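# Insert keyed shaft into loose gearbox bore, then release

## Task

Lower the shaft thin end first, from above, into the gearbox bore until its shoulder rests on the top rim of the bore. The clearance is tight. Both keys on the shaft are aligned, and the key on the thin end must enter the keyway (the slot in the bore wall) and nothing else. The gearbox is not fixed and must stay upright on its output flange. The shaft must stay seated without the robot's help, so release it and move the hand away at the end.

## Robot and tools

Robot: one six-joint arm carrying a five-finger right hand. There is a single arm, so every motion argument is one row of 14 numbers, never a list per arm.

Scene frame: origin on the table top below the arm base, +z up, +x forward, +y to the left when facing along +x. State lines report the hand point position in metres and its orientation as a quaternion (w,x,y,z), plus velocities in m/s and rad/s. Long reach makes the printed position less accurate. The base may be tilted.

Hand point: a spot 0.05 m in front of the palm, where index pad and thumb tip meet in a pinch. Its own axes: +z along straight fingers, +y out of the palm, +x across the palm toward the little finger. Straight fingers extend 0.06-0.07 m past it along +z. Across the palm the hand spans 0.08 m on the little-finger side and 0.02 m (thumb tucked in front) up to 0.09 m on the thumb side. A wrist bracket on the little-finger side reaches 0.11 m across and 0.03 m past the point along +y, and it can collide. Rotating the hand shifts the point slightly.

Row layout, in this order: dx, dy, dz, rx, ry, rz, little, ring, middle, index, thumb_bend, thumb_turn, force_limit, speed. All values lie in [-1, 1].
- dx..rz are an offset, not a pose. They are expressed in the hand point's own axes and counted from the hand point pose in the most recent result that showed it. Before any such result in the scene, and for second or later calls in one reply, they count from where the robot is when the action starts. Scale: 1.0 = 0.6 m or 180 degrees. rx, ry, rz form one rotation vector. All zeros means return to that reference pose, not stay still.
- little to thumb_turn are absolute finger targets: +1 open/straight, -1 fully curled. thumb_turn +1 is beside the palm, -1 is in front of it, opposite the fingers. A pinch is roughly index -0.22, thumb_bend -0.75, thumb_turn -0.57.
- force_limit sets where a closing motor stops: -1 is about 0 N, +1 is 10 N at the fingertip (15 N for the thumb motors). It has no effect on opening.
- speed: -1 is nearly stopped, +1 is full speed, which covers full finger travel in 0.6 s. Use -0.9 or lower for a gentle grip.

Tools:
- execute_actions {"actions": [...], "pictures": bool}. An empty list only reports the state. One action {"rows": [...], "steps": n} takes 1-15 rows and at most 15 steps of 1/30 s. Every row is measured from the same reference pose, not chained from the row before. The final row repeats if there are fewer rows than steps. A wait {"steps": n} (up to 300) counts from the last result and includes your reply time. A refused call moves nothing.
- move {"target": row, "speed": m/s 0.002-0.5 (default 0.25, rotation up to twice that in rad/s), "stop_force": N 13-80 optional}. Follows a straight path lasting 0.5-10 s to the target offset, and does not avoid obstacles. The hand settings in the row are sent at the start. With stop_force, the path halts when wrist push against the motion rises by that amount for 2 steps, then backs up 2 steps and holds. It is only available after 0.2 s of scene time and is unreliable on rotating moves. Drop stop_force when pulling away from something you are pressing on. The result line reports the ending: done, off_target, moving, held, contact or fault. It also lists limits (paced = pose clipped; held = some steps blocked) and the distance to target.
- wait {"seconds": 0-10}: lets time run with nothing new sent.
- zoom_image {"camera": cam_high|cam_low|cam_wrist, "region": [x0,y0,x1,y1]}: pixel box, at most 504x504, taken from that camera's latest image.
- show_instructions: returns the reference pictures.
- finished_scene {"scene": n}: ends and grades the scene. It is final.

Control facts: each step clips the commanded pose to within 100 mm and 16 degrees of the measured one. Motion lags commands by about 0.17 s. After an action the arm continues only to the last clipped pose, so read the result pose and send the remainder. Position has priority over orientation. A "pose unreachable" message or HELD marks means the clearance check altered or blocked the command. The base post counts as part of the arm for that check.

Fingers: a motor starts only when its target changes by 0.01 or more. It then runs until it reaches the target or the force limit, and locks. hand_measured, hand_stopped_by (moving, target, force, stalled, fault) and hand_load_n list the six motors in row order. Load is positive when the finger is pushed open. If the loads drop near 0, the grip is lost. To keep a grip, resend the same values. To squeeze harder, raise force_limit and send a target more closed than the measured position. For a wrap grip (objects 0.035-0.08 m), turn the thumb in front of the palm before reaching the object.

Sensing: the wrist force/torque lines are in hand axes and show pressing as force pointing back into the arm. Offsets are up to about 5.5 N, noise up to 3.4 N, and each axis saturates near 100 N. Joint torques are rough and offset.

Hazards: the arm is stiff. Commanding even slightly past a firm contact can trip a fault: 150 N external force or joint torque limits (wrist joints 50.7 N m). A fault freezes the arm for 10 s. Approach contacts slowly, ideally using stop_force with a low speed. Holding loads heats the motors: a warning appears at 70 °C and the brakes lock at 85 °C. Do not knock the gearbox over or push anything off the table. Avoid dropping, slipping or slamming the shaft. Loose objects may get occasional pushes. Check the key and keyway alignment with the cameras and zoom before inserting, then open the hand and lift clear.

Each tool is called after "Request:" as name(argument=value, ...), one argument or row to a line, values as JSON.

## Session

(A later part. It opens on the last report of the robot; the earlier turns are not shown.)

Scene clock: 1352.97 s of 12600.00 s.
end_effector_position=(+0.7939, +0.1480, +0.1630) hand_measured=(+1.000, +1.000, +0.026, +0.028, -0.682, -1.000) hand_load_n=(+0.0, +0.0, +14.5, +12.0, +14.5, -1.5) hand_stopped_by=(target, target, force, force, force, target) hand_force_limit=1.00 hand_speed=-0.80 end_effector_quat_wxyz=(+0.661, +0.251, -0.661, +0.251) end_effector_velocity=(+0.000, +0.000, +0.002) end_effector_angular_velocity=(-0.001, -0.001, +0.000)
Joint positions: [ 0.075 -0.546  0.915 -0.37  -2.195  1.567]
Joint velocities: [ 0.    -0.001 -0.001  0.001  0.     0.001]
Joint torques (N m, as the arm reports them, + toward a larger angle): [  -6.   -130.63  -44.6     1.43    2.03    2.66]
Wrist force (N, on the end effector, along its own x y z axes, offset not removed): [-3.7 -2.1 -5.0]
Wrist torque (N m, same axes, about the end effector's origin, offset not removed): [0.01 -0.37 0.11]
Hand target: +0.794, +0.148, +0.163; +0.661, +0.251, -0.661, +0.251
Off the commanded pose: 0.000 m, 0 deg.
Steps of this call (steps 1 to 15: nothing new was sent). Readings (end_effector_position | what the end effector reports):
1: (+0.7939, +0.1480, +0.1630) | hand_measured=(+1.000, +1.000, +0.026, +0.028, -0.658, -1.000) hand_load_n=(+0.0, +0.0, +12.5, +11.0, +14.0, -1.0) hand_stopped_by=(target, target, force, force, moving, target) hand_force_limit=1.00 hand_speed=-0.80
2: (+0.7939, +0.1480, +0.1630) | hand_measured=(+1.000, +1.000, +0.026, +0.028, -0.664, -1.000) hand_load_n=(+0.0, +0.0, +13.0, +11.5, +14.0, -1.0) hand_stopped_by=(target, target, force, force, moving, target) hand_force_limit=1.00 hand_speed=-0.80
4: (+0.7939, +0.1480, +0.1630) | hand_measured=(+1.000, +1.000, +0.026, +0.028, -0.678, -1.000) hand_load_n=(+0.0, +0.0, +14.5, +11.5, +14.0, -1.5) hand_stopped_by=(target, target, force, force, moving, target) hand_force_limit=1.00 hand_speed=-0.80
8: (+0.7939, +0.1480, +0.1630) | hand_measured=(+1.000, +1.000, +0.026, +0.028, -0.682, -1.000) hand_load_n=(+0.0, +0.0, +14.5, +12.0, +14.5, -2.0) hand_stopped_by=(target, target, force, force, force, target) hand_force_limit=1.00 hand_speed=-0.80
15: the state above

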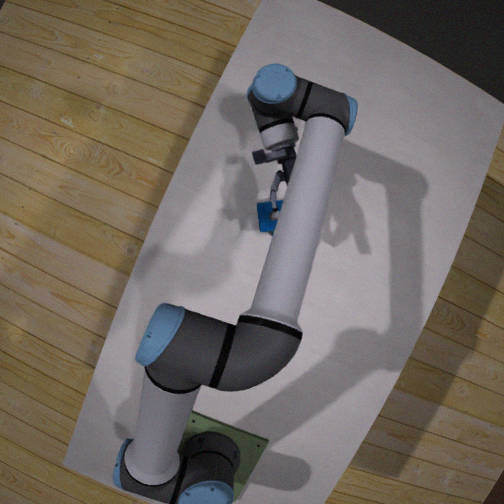

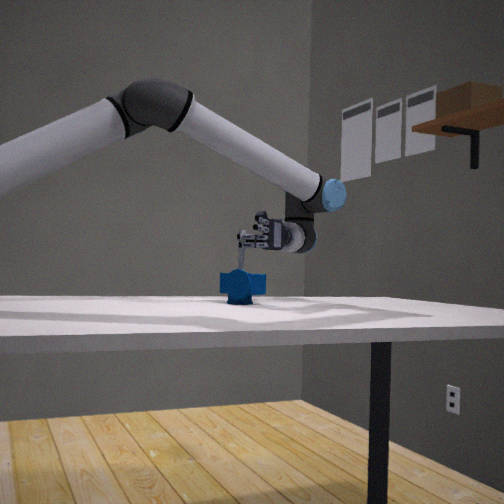

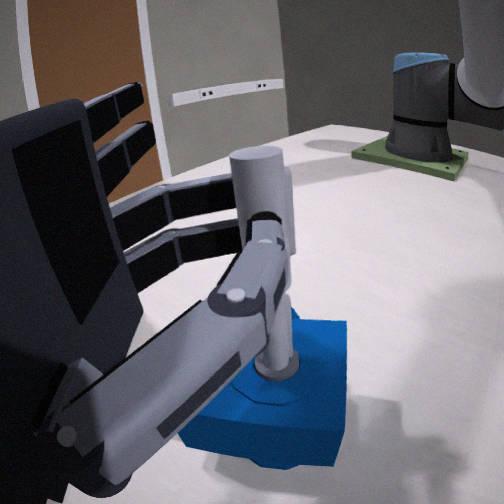

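Request:
move(
  target=[0,0,-0.0065,0,0,0,1,1,-0.45,-0.4,-0.95,-1,1,-0.8],
  speed=0.005,
)

Request:
zoom_image(
  camera="cam_wrist",
  region=[250,320,330,400],
)

Request:
zoom_image(
  camera="cam_low",
  region=[222,225,262,285],
)

Scene clock: 1359.50 s of 12600.00 s.
end_effector_position=(+0.7967, +0.1505, +0.1631) hand_measured=(+1.000, +1.000, +0.026, +0.028, -0.682, -1.000) hand_load_n=(+0.0, +0.0, +14.5, +15.5, +12.5, +0.0) hand_stopped_by=(target, target, force, force, force, target) hand_force_limit=1.00 hand_speed=-0.80 end_effector_quat_wxyz=(+0.661, +0.251, -0.661, +0.251) end_effector_velocity=(+0.001, +0.001, +0.001) end_effector_angular_velocity=(+0.000, -0.003, +0.000)
Joint positions: [ 0.078 -0.54   0.901 -0.363 -2.193  1.567]
Joint velocities: [ 0.     0.001 -0.005  0.002  0.     0.   ]
Joint torques (N m, as the arm reports them, + toward a larger angle): [ 18.42 -98.19 -52.71   1.85   3.3   -0.73]
Wrist force (N, on the end effector, along its own x y z axes, offset not removed): [-3.2 6.9 2.0]
Wrist torque (N m, same axes, about the end effector's origin, offset not removed): [1.05 1.37 -0.49]
Hand target: +0.797, +0.151, +0.163; +0.661, +0.251, -0.661, +0.251
Off the commanded pose: 0.000 m, 0 deg.
After step 90, 2.53 s passed at rest.
move: done

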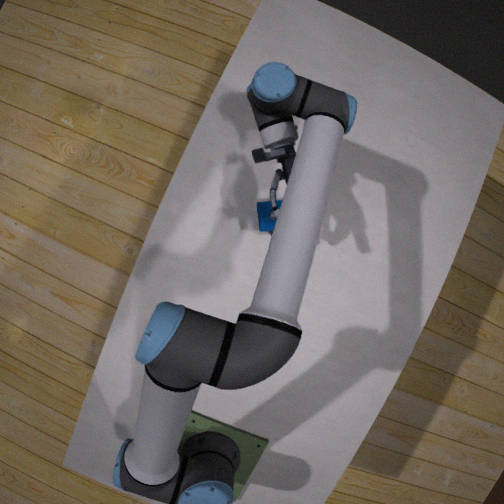

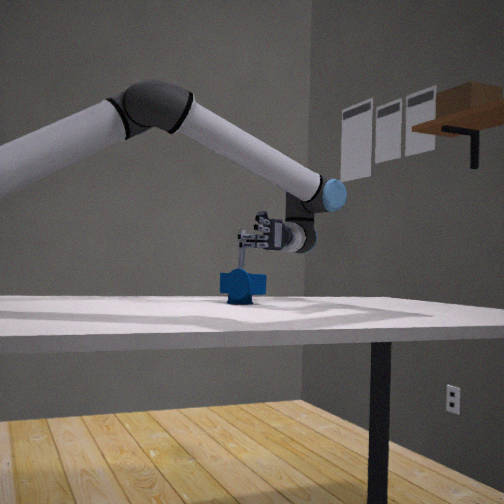

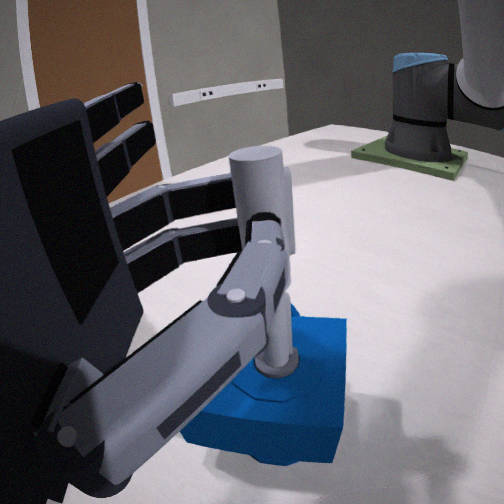

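Region (250, 320, 330, 400) of cam_wrist's 504x504 image, scaled by 6.300, with more detail than that image has.

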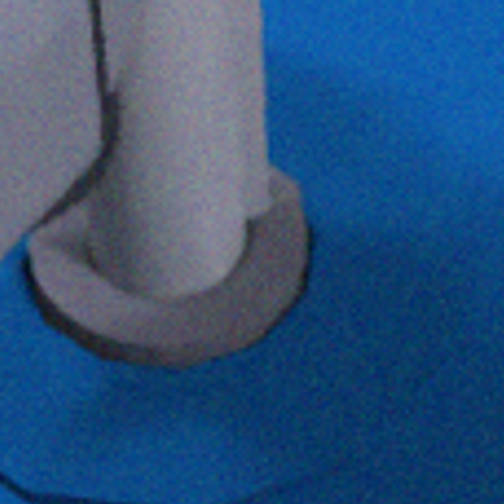

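Region (222, 225, 262, 285) of cam_low's 504x504 image, scaled by 8.400, with more detail than that image has.

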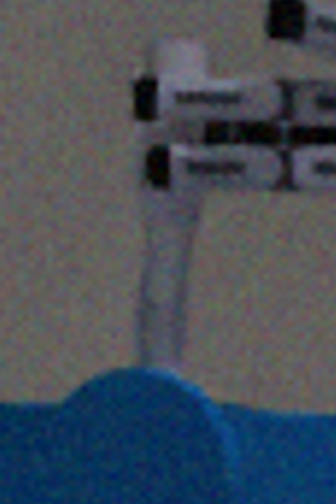

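Request:
move(
  target=[0,0.004,0.0045,0,0,0,1,1,-0.45,-0.4,-0.95,-1,1,-0.8],
  speed=0.005,
)

Request:
zoom_image(
  camera="cam_low",
  region=[222,225,262,285],
)

Request:
zoom_image(
  camera="cam_wrist",
  region=[250,320,330,400],
)

Scene clock: 1382.97 s of 12600.00 s.
end_effector_position=(+0.7932, +0.1505, +0.1631) hand_measured=(+1.000, +1.000, +0.026, +0.028, -0.682, -1.000) hand_load_n=(+0.0, +0.0, +15.0, +13.5, +12.5, -1.0) hand_stopped_by=(target, target, force, force, force, target) hand_force_limit=1.00 hand_speed=-0.80 end_effector_quat_wxyz=(+0.661, +0.251, -0.661, +0.251) end_effector_velocity=(-0.002, +0.000, -0.001) end_effector_angular_velocity=(-0.000, +0.002, -0.001)
Joint positions: [ 0.078 -0.546  0.914 -0.37  -2.193  1.567]
Joint velocities: [ 0.    -0.001  0.005 -0.002  0.001  0.   ]
Joint torques (N m, as the arm reports them, + toward a larger angle): [  13.43 -140.66  -29.07    0.47    4.38   -0.67]
Wrist force (N, on the end effector, along its own x y z axes, offset not removed): [-4.5 -2.7 -3.8]
Wrist torque (N m, same axes, about the end effector's origin, offset not removed): [0.05 0.61 -0.10]
Hand target: +0.793, +0.151, +0.163; +0.661, +0.251, -0.661, +0.251
Off the commanded pose: 0.000 m, 0 deg.
After step 90, 19.50 s passed at rest.
move: done

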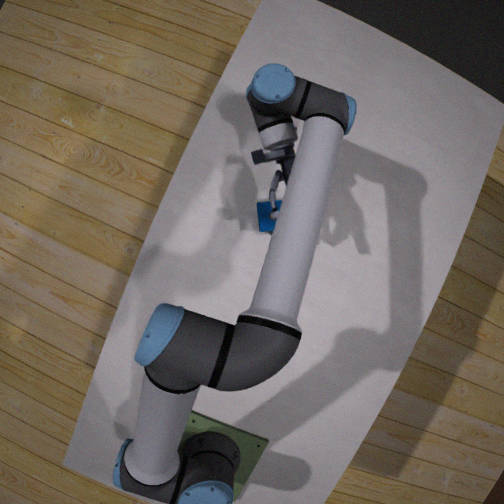

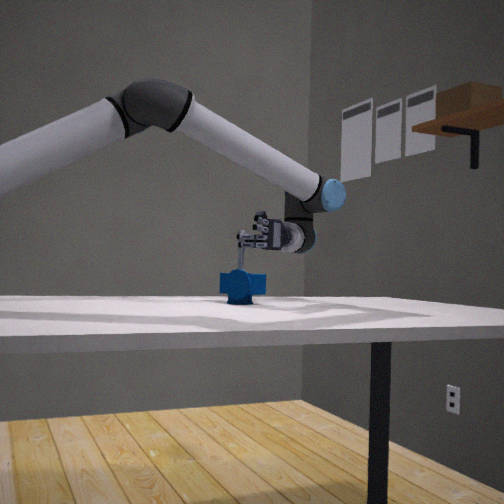

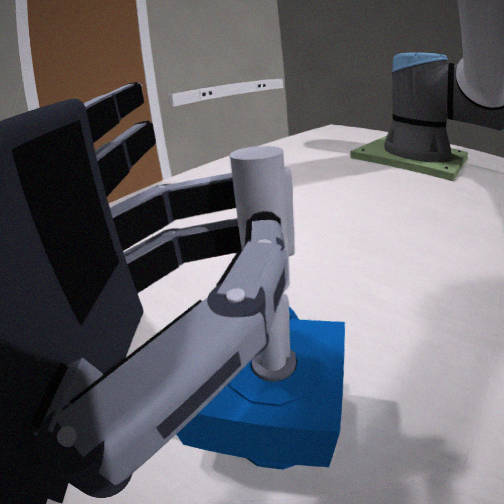

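Region (222, 225, 262, 285) of cam_low's 504x504 image, scaled by 8.400, with more detail than that image has.

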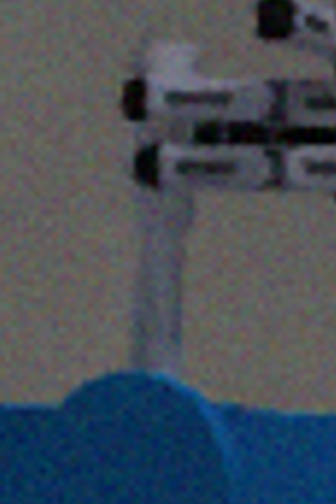

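Region (250, 320, 330, 400) of cam_wrist's 504x504 image, scaled by 6.300, with more detail than that image has.

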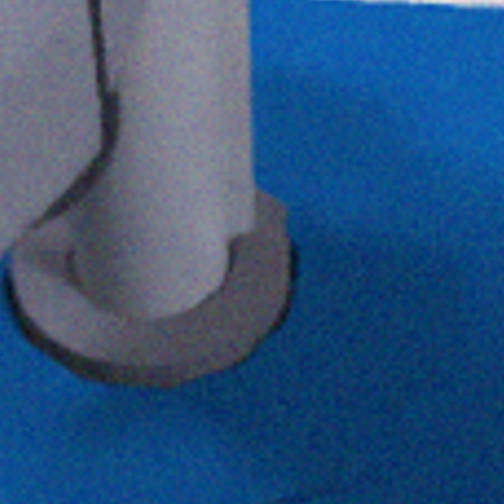

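Request:
move(
  target=[-0.0008,0.0061,-0.0004,0.078,0,0,1,1,-0.45,-0.4,-0.95,-1,1,-0.8],
  speed=0.025,
)

Request:
zoom_image(
  camera="cam_wrist",
  region=[250,320,330,400],
)

Request:
zoom_image(
  camera="cam_low",
  region=[222,225,262,285],
)

Scene clock: 1393.27 s of 12600.00 s.
end_effector_position=(+0.7911, +0.1535, +0.1626) hand_measured=(+1.000, +1.000, +0.026, +0.028, -0.682, -1.000) hand_load_n=(+0.0, +0.0, +15.0, +15.5, +10.5, -1.5) hand_stopped_by=(target, target, force, force, force, target) hand_force_limit=1.00 hand_speed=-0.80 end_effector_quat_wxyz=(+0.626, +0.329, -0.626, +0.329) end_effector_velocity=(+0.000, +0.000, +0.001) end_effector_angular_velocity=(+0.001, -0.001, +0.013)
Joint positions: [ 0.137 -0.589  0.999 -0.412 -2.377  1.566]
Joint velocities: [ 0.003 -0.003  0.004 -0.003 -0.01  -0.001]
Joint torques (N m, as the arm reports them, + toward a larger angle): [  17.65 -130.54  -25.94   -1.71   -1.35   -4.29]
Wrist force (N, on the end effector, along its own x y z axes, offset not removed): [2.6 -6.3 -3.4]
Wrist torque (N m, same axes, about the end effector's origin, offset not removed): [0.07 0.95 -0.29]
Hand target: +0.791, +0.153, +0.163; +0.625, +0.330, -0.626, +0.330
Off the commanded pose: 0.000 m, 0 deg.
After step 90, 2.17 s passed at rest.
move: done

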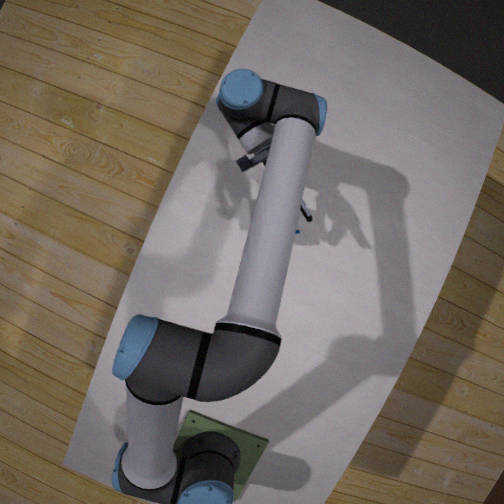

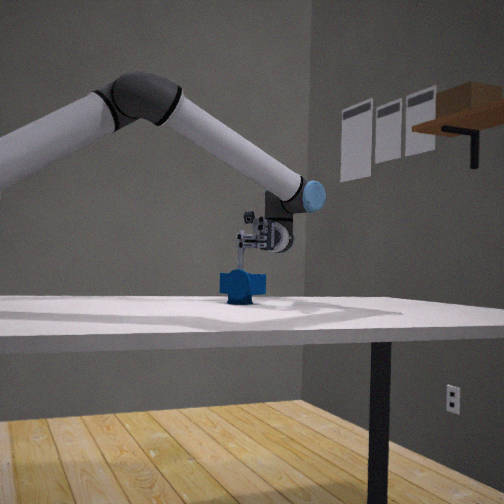

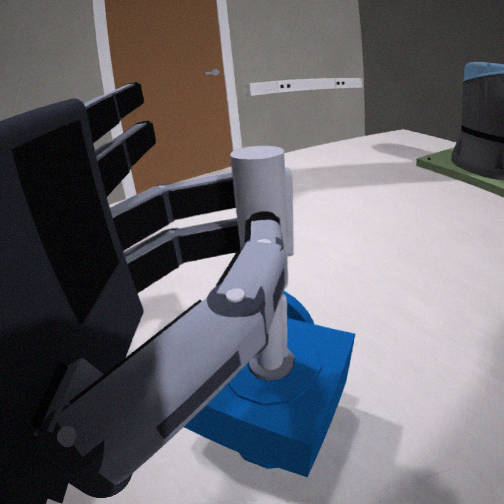

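Region (250, 320, 330, 400) of cam_wrist's 504x504 image, scaled by 6.300, with more detail than that image has.

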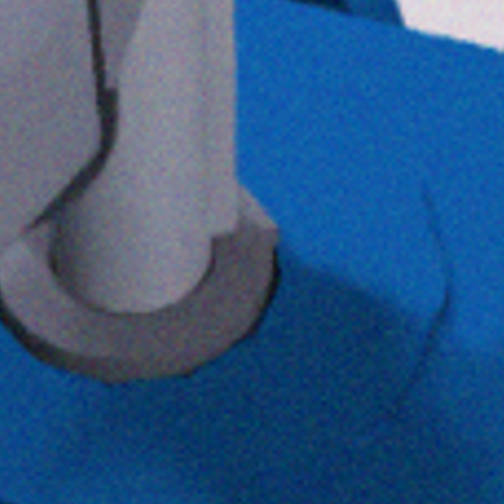

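Region (222, 225, 262, 285) of cam_low's 504x504 image, scaled by 8.400, with more detail than that image has.

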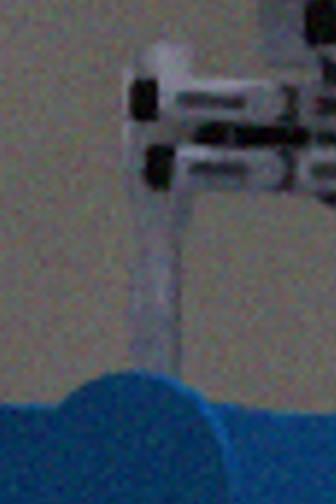

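Request:
move(
  target=[-0.03,0,0,0,0,0,1,1,-0.45,-0.4,-0.95,-1,1,-0.8],
  speed=0.003,
  stop_force=13,
)

Scene clock: 1399.53 s of 12600.00 s.
end_effector_position=(+0.7910, +0.1535, +0.1618) hand_measured=(+1.000, +1.000, +0.026, +0.028, -0.682, -1.000) hand_load_n=(+0.0, +0.0, +15.5, +15.0, +11.0, -4.5) hand_stopped_by=(target, target, force, force, force, target) hand_force_limit=1.00 hand_speed=-0.80 end_effector_quat_wxyz=(+0.625, +0.330, -0.626, +0.330) end_effector_velocity=(+0.000, +0.000, +0.000) end_effector_angular_velocity=(+0.001, -0.002, +0.001)
Joint positions: [ 0.137 -0.588  1.    -0.414 -2.378  1.566]
Joint velocities: [ 0.    -0.001 -0.    -0.001 -0.001 -0.   ]
Joint torques (N m, as the arm reports them, + toward a larger angle): [  16.08 -111.13  -25.07   -2.89    1.11   -2.25]
Wrist force (N, on the end effector, along its own x y z axes, offset not removed): [24.8 -6.0 -0.4]
Wrist torque (N m, same axes, about the end effector's origin, offset not removed): [0.06 0.77 -0.14]
Hand target: +0.791, +0.153, +0.162; +0.625, +0.330, -0.626, +0.330
Off the commanded pose: 0.017 m, 0 deg.
After step 90, 2.60 s passed at rest.
move: contact

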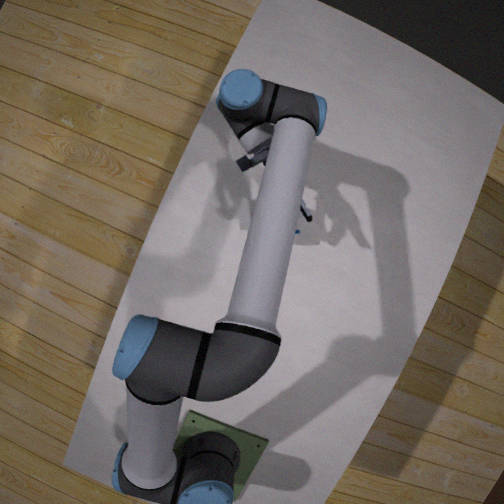

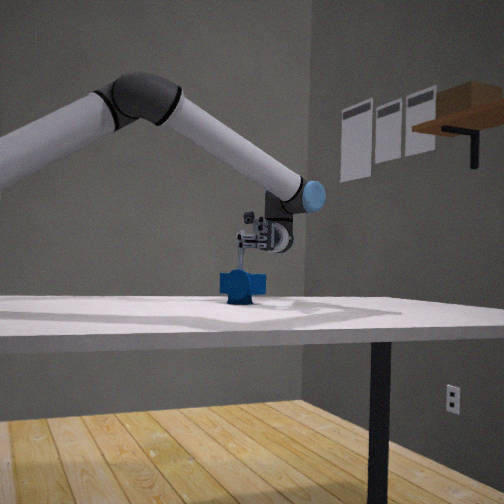

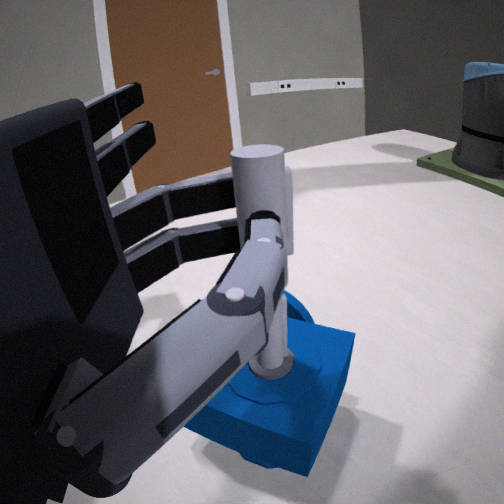

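Request:
move(
  target=[0.001,0.0021,-0.0013,0.039,0,0,1,1,-0.45,-0.4,-0.95,-1,1,-0.8],
  speed=0.01,
)

Request:
zoom_image(
  camera="cam_wrist",
  region=[250,320,330,400],
)

Scene clock: 1413.17 s of 12600.00 s.
end_effector_position=(+0.7905, +0.1549, +0.1624) hand_measured=(+1.000, +1.000, +0.026, +0.028, -0.682, -1.000) hand_load_n=(+0.0, +0.0, +14.5, +15.5, +11.5, -1.5) hand_stopped_by=(target, target, force, force, force, target) hand_force_limit=1.00 hand_speed=-0.80 end_effector_quat_wxyz=(+0.604, +0.367, -0.604, +0.367) end_effector_velocity=(+0.000, -0.000, +0.001) end_effector_angular_velocity=(+0.001, +0.000, +0.005)
Joint positions: [ 0.165 -0.616  1.052 -0.439 -2.472  1.566]
Joint velocities: [ 0.001 -0.002  0.002 -0.001 -0.005 -0.002]
Joint torques (N m, as the arm reports them, + toward a larger angle): [  13.98 -127.79  -29.55   -0.72   -2.8    -4.24]
Wrist force (N, on the end effector, along its own x y z axes, offset not removed): [-6.6 -2.1 -4.6]
Wrist torque (N m, same axes, about the end effector's origin, offset not removed): [0.27 0.98 -0.40]
Hand target: +0.790, +0.155, +0.162; +0.604, +0.367, -0.604, +0.367
Off the commanded pose: 0.000 m, 0 deg.
After step 90, 4.30 s passed at rest.
move: done

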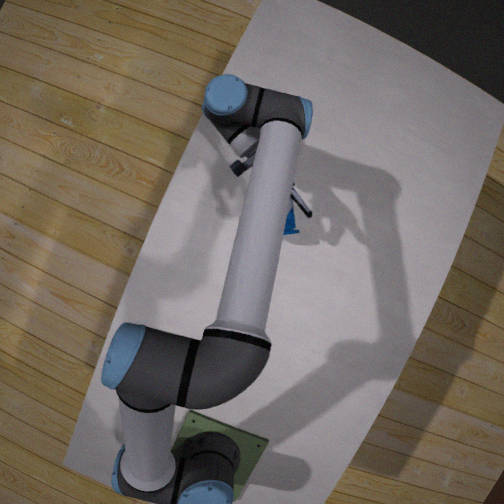

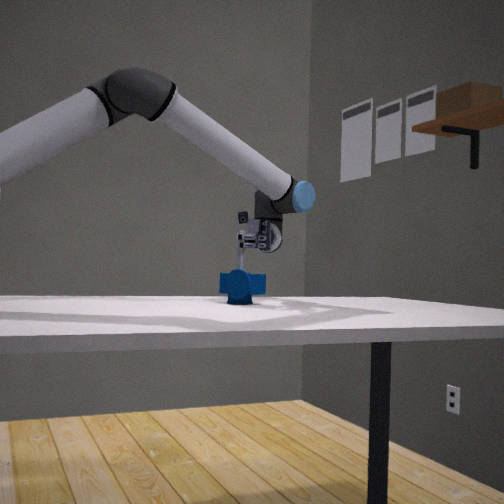

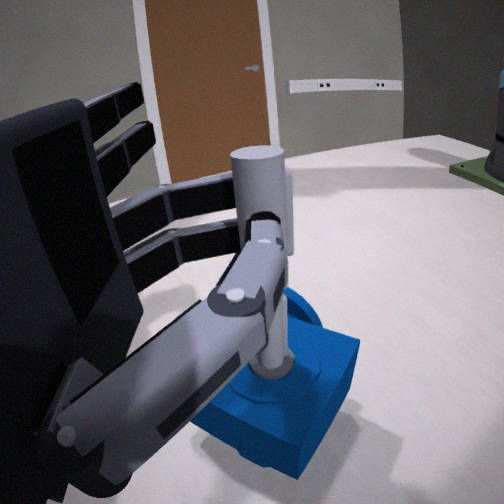

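Region (250, 320, 330, 400) of cam_wrist's 504x504 image, scaled by 6.300, with more detail than that image has.

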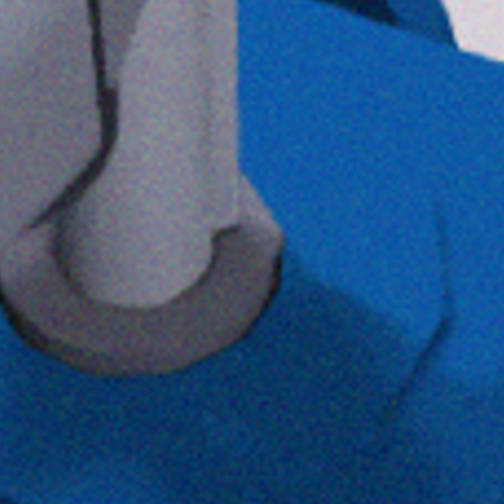

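Request:
move(
  target=[-0.03,0,0,0,0,0,1,1,-0.45,-0.4,-0.95,-1,1,-0.8],
  speed=0.003,
  stop_force=13,
)

Scene clock: 1415.47 s of 12600.00 s.
end_effector_position=(+0.7905, +0.1549, +0.1614) hand_measured=(+1.000, +1.000, +0.026, +0.028, -0.682, -1.000) hand_load_n=(+0.0, +0.0, +15.0, +15.5, +12.0, -3.0) hand_stopped_by=(target, target, force, force, force, target) hand_force_limit=1.00 hand_speed=-0.80 end_effector_quat_wxyz=(+0.604, +0.367, -0.604, +0.367) end_effector_velocity=(-0.000, +0.000, -0.001) end_effector_angular_velocity=(-0.000, +0.004, +0.000)
Joint positions: [ 0.165 -0.615  1.052 -0.441 -2.473  1.566]
Joint velocities: [ 0.     0.002  0.     0.001 -0.    -0.001]
Joint torques (N m, as the arm reports them, + toward a larger angle): [  16.39 -119.82  -29.79   -0.47   -1.04   -3.24]
Wrist force (N, on the end effector, along its own x y z axes, offset not removed): [14.3 -2.4 -1.2]
Wrist torque (N m, same axes, about the end effector's origin, offset not removed): [0.35 0.61 -0.17]
Hand target: +0.790, +0.155, +0.162; +0.604, +0.367, -0.604, +0.367
Off the commanded pose: 0.017 m, 0 deg.
move: contact

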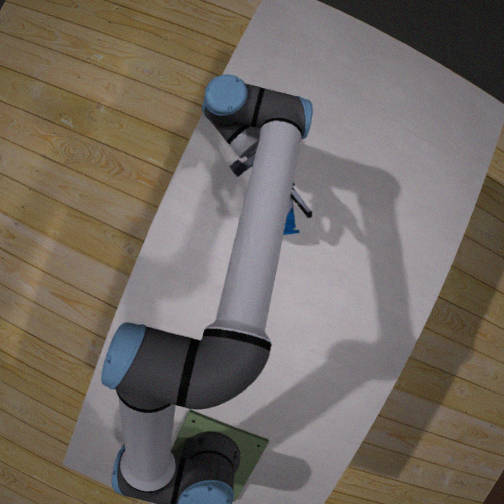

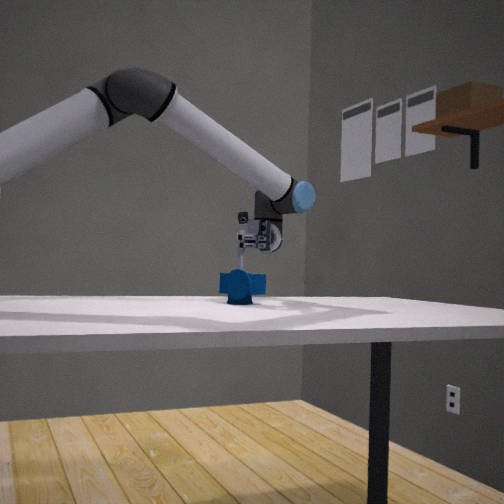

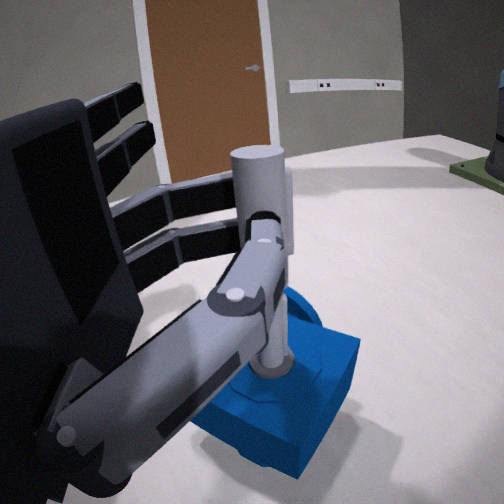

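Request:
move(
  target=[0.0003,0.0012,-0.0008,0.022,0,0,1,1,-0.45,-0.4,-0.95,-1,1,-0.8],
  speed=0.006,
)

Request:
zoom_image(
  camera="cam_wrist",
  region=[250,320,330,400],
)

Scene clock: 1424.60 s of 12600.00 s.
end_effector_position=(+0.7901, +0.1557, +0.1616) hand_measured=(+1.000, +1.000, +0.026, +0.028, -0.682, -1.000) hand_load_n=(+0.0, +0.0, +16.0, +16.5, +8.5, -2.5) hand_stopped_by=(target, target, force, force, force, target) hand_force_limit=1.00 hand_speed=-0.80 end_effector_quat_wxyz=(+0.591, +0.388, -0.591, +0.388) end_effector_velocity=(+0.000, +0.000, +0.000) end_effector_angular_velocity=(-0.000, -0.001, +0.003)
Joint positions: [ 0.18  -0.632  1.085 -0.457 -2.527  1.565]
Joint velocities: [ 0.001 -0.001  0.001 -0.    -0.002  0.   ]
Joint torques (N m, as the arm reports them, + toward a larger angle): [  15.8  -127.48  -25.36   -2.22   -2.97   -4.09]
Wrist force (N, on the end effector, along its own x y z axes, offset not removed): [0.8 -4.0 -0.3]
Wrist torque (N m, same axes, about the end effector's origin, offset not removed): [-0.49 1.05 -0.60]
Hand target: +0.790, +0.156, +0.162; +0.591, +0.388, -0.591, +0.388
Off the commanded pose: 0.000 m, 0 deg.
After step 90, 0.17 s passed at rest.
move: done

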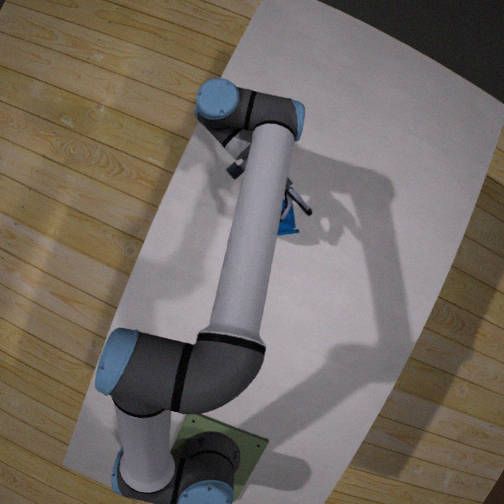

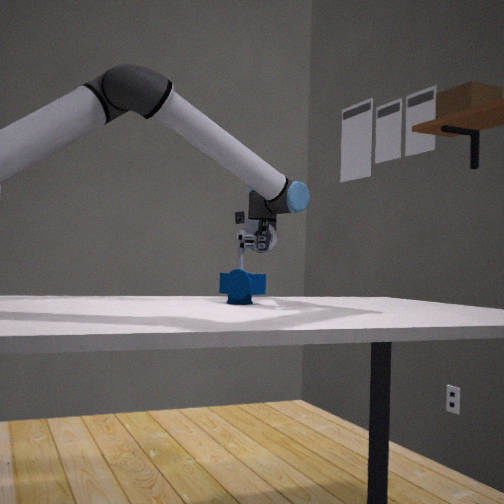

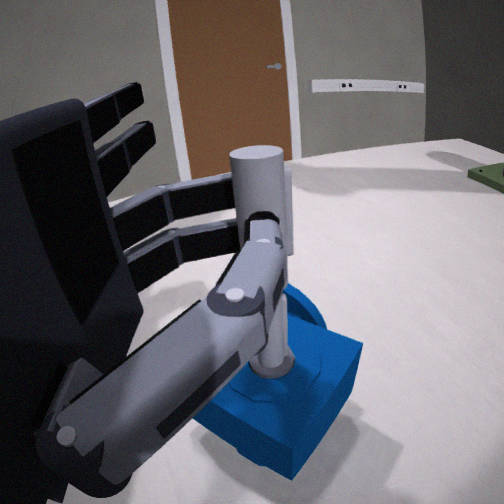

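Region (250, 320, 330, 400) of cam_wrist's 504x504 image, scaled by 6.300, with more detail than that image has.

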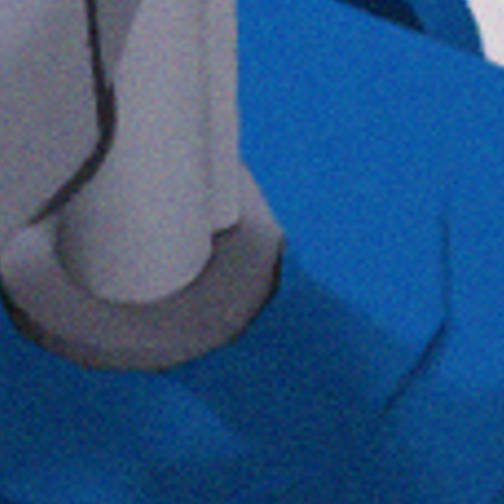

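Request:
move(
  target=[-0.03,0,0,0,0,0,1,1,-0.45,-0.4,-0.95,-1,1,-0.8],
  speed=0.003,
  stop_force=13,
)

Scene clock: 1427.70 s of 12600.00 s.
end_effector_position=(+0.7901, +0.1557, +0.1609) hand_measured=(+1.000, +1.000, +0.026, +0.028, -0.682, -1.000) hand_load_n=(+0.0, +0.0, +16.0, +16.0, +10.0, -4.0) hand_stopped_by=(target, target, force, force, force, target) hand_force_limit=1.00 hand_speed=-0.80 end_effector_quat_wxyz=(+0.591, +0.388, -0.591, +0.388) end_effector_velocity=(-0.001, +0.001, -0.002) end_effector_angular_velocity=(-0.001, +0.001, +0.001)
Joint positions: [ 0.18  -0.631  1.085 -0.458 -2.527  1.565]
Joint velocities: [ 0.001  0.001  0.002 -0.001  0.     0.001]
Joint torques (N m, as the arm reports them, + toward a larger angle): [  15.17 -111.11  -25.38   -2.14   -1.74   -2.1 ]
Wrist force (N, on the end effector, along its own x y z axes, offset not removed): [26.3 -3.0 2.7]
Wrist torque (N m, same axes, about the end effector's origin, offset not removed): [0.28 0.09 0.14]
Hand target: +0.790, +0.156, +0.161; +0.591, +0.388, -0.591, +0.388
Off the commanded pose: 0.017 m, 0 deg.
move: contact

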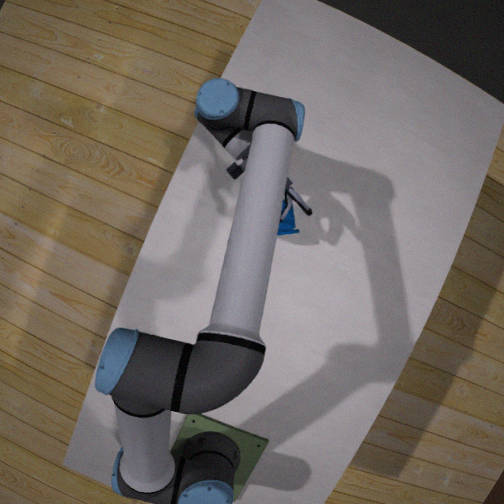

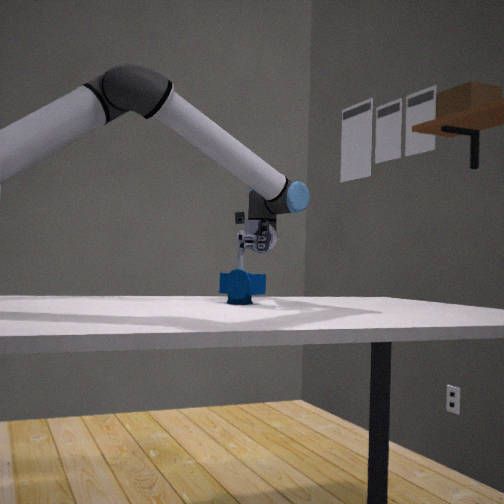

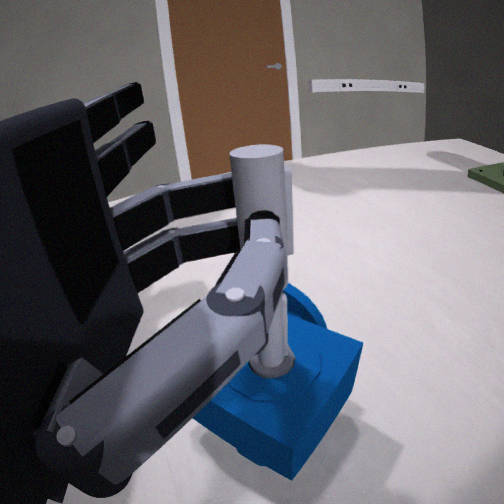

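Request:
zoom_image(
  camera="cam_wrist",
  region=[180,270,400,490],
)

Request:
zoom_image(
  camera="cam_high",
  region=[250,180,330,260],
)

Region (180, 270, 400, 490) of cam_wrist's 504x504 image, scaled by 2.291, with more detail than that image has.

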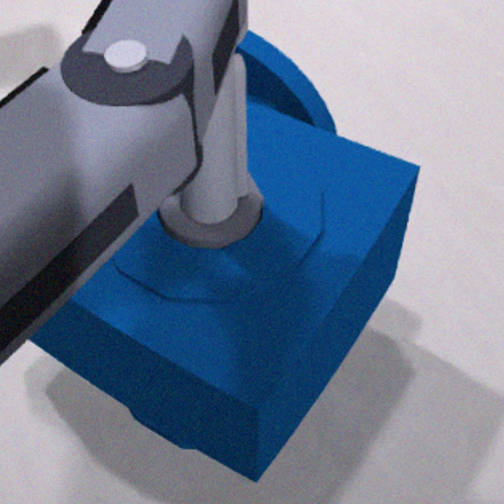

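Region (250, 180, 330, 260) of cam_high's 504x504 image, scaled by 6.300, with more detail than that image has.

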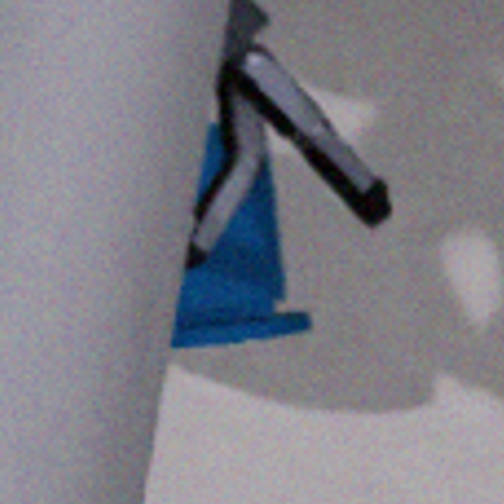

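Request:
move(
  target=[0.0008,-0.0037,0.0026,-0.072,0,0,1,1,-0.45,-0.4,-0.95,-1,1,-0.8],
  speed=0.02,
)

Request:
zoom_image(
  camera="cam_wrist",
  region=[250,320,330,400],
)

Scene clock: 1458.37 s of 12600.00 s.
end_effector_position=(+0.7914, +0.1533, +0.1614) hand_measured=(+1.000, +1.000, +0.026, +0.028, -0.680, -1.000) hand_load_n=(+0.0, +0.0, +13.5, +11.5, +18.0, -2.5) hand_stopped_by=(target, target, force, force, force, target) hand_force_limit=1.00 hand_speed=-0.80 end_effector_quat_wxyz=(+0.631, +0.319, -0.631, +0.319) end_effector_velocity=(-0.000, -0.001, -0.001) end_effector_angular_velocity=(-0.001, -0.001, -0.009)
Joint positions: [ 0.13  -0.581  0.986 -0.407 -2.352  1.566]
Joint velocities: [-0.003  0.002 -0.002  0.001  0.006  0.001]
Joint torques (N m, as the arm reports them, + toward a larger angle): [-24.22 -97.32 -47.98   3.59   3.5    3.76]
Wrist force (N, on the end effector, along its own x y z axes, offset not removed): [1.8 -2.8 -4.2]
Wrist torque (N m, same axes, about the end effector's origin, offset not removed): [0.04 -0.04 -0.30]
Hand target: +0.791, +0.153, +0.161; +0.631, +0.319, -0.631, +0.319
Off the commanded pose: 0.000 m, 0 deg.
After step 90, 21.80 s passed at rest.
move: done

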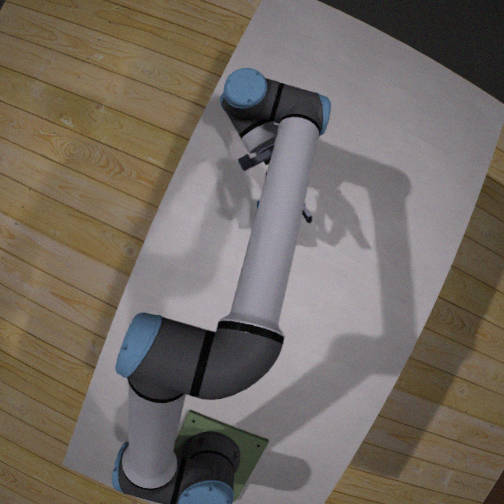

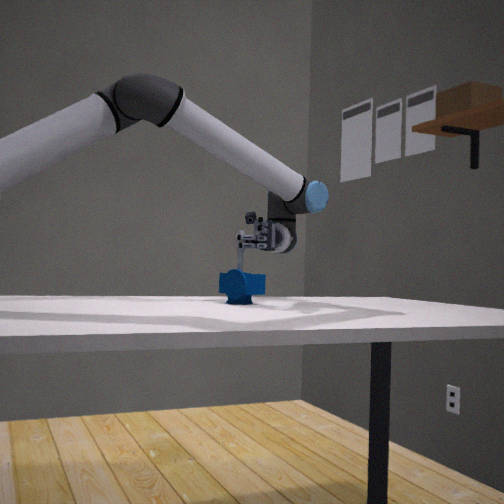

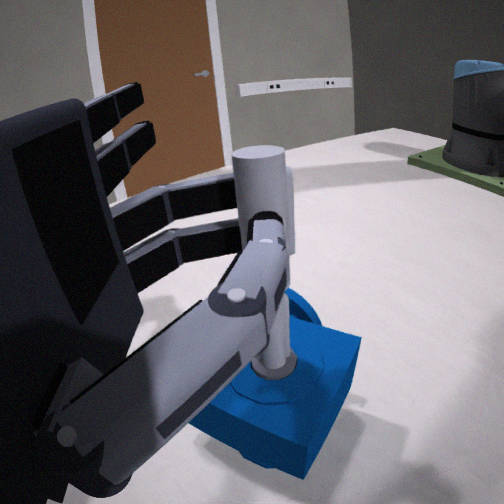

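Region (250, 320, 330, 400) of cam_wrist's 504x504 image, scaled by 6.300, with more detail than that image has.

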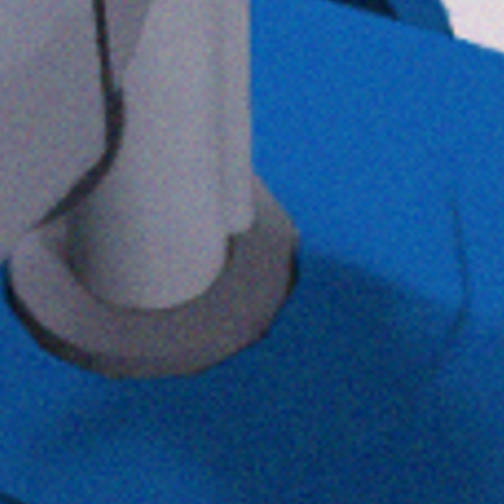

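Request:
move(
  target=[-0.03,0,0,0,0,0,1,1,-0.45,-0.4,-0.95,-1,1,-0.8],
  speed=0.003,
  stop_force=13,
)

Request:
zoom_image(
  camera="cam_low",
  region=[210,225,270,305],
)

Scene clock: 1466.40 s of 12600.00 s.
end_effector_position=(+0.7915, +0.1533, +0.1605) hand_measured=(+1.000, +1.000, +0.026, +0.028, -0.680, -1.000) hand_load_n=(+0.0, +0.0, +13.5, +11.5, +18.5, -4.0) hand_stopped_by=(target, target, force, force, force, target) hand_force_limit=1.00 hand_speed=-0.80 end_effector_quat_wxyz=(+0.631, +0.319, -0.631, +0.319) end_effector_velocity=(-0.000, +0.000, -0.001) end_effector_angular_velocity=(-0.000, +0.001, +0.001)
Joint positions: [ 0.129 -0.58   0.985 -0.408 -2.351  1.566]
Joint velocities: [ 0.001  0.001  0.     0.001 -0.001  0.   ]
Joint torques (N m, as the arm reports them, + toward a larger angle): [ -18.78 -112.81  -32.93   -0.75    2.05    3.41]
Wrist force (N, on the end effector, along its own x y z axes, offset not removed): [20.3 -4.1 -2.2]
Wrist torque (N m, same axes, about the end effector's origin, offset not removed): [0.41 0.67 -0.20]
Hand target: +0.792, +0.153, +0.161; +0.631, +0.319, -0.631, +0.319
Off the commanded pose: 0.017 m, 0 deg.
After step 90, 4.37 s passed at rest.
move: contact

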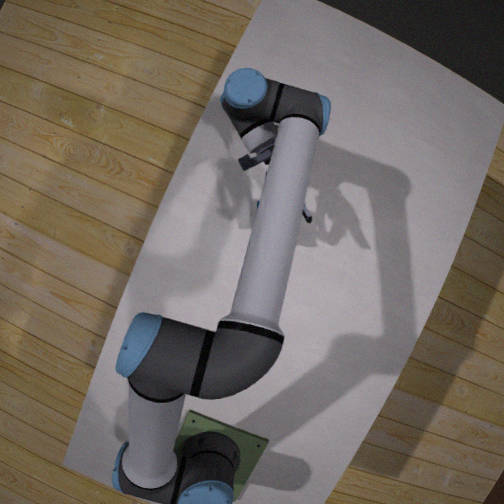

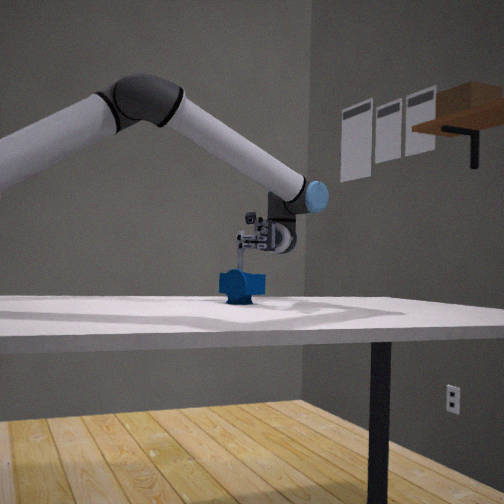

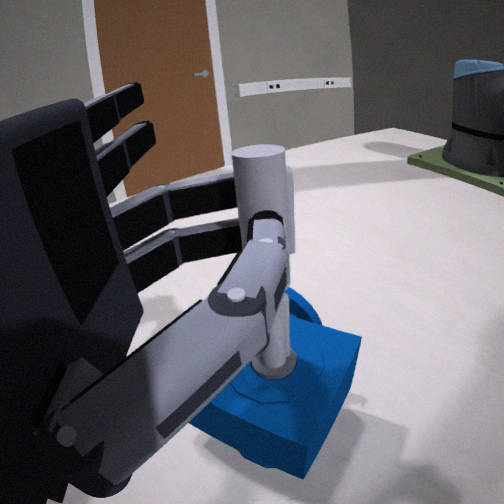

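Region (210, 225, 270, 305) of cam_low's 504x504 image, scaled by 6.300, with more detail than that image has; it fills the left 378 columns of this view, and the rest is white.

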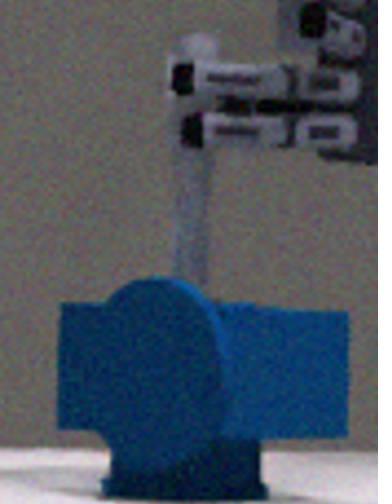

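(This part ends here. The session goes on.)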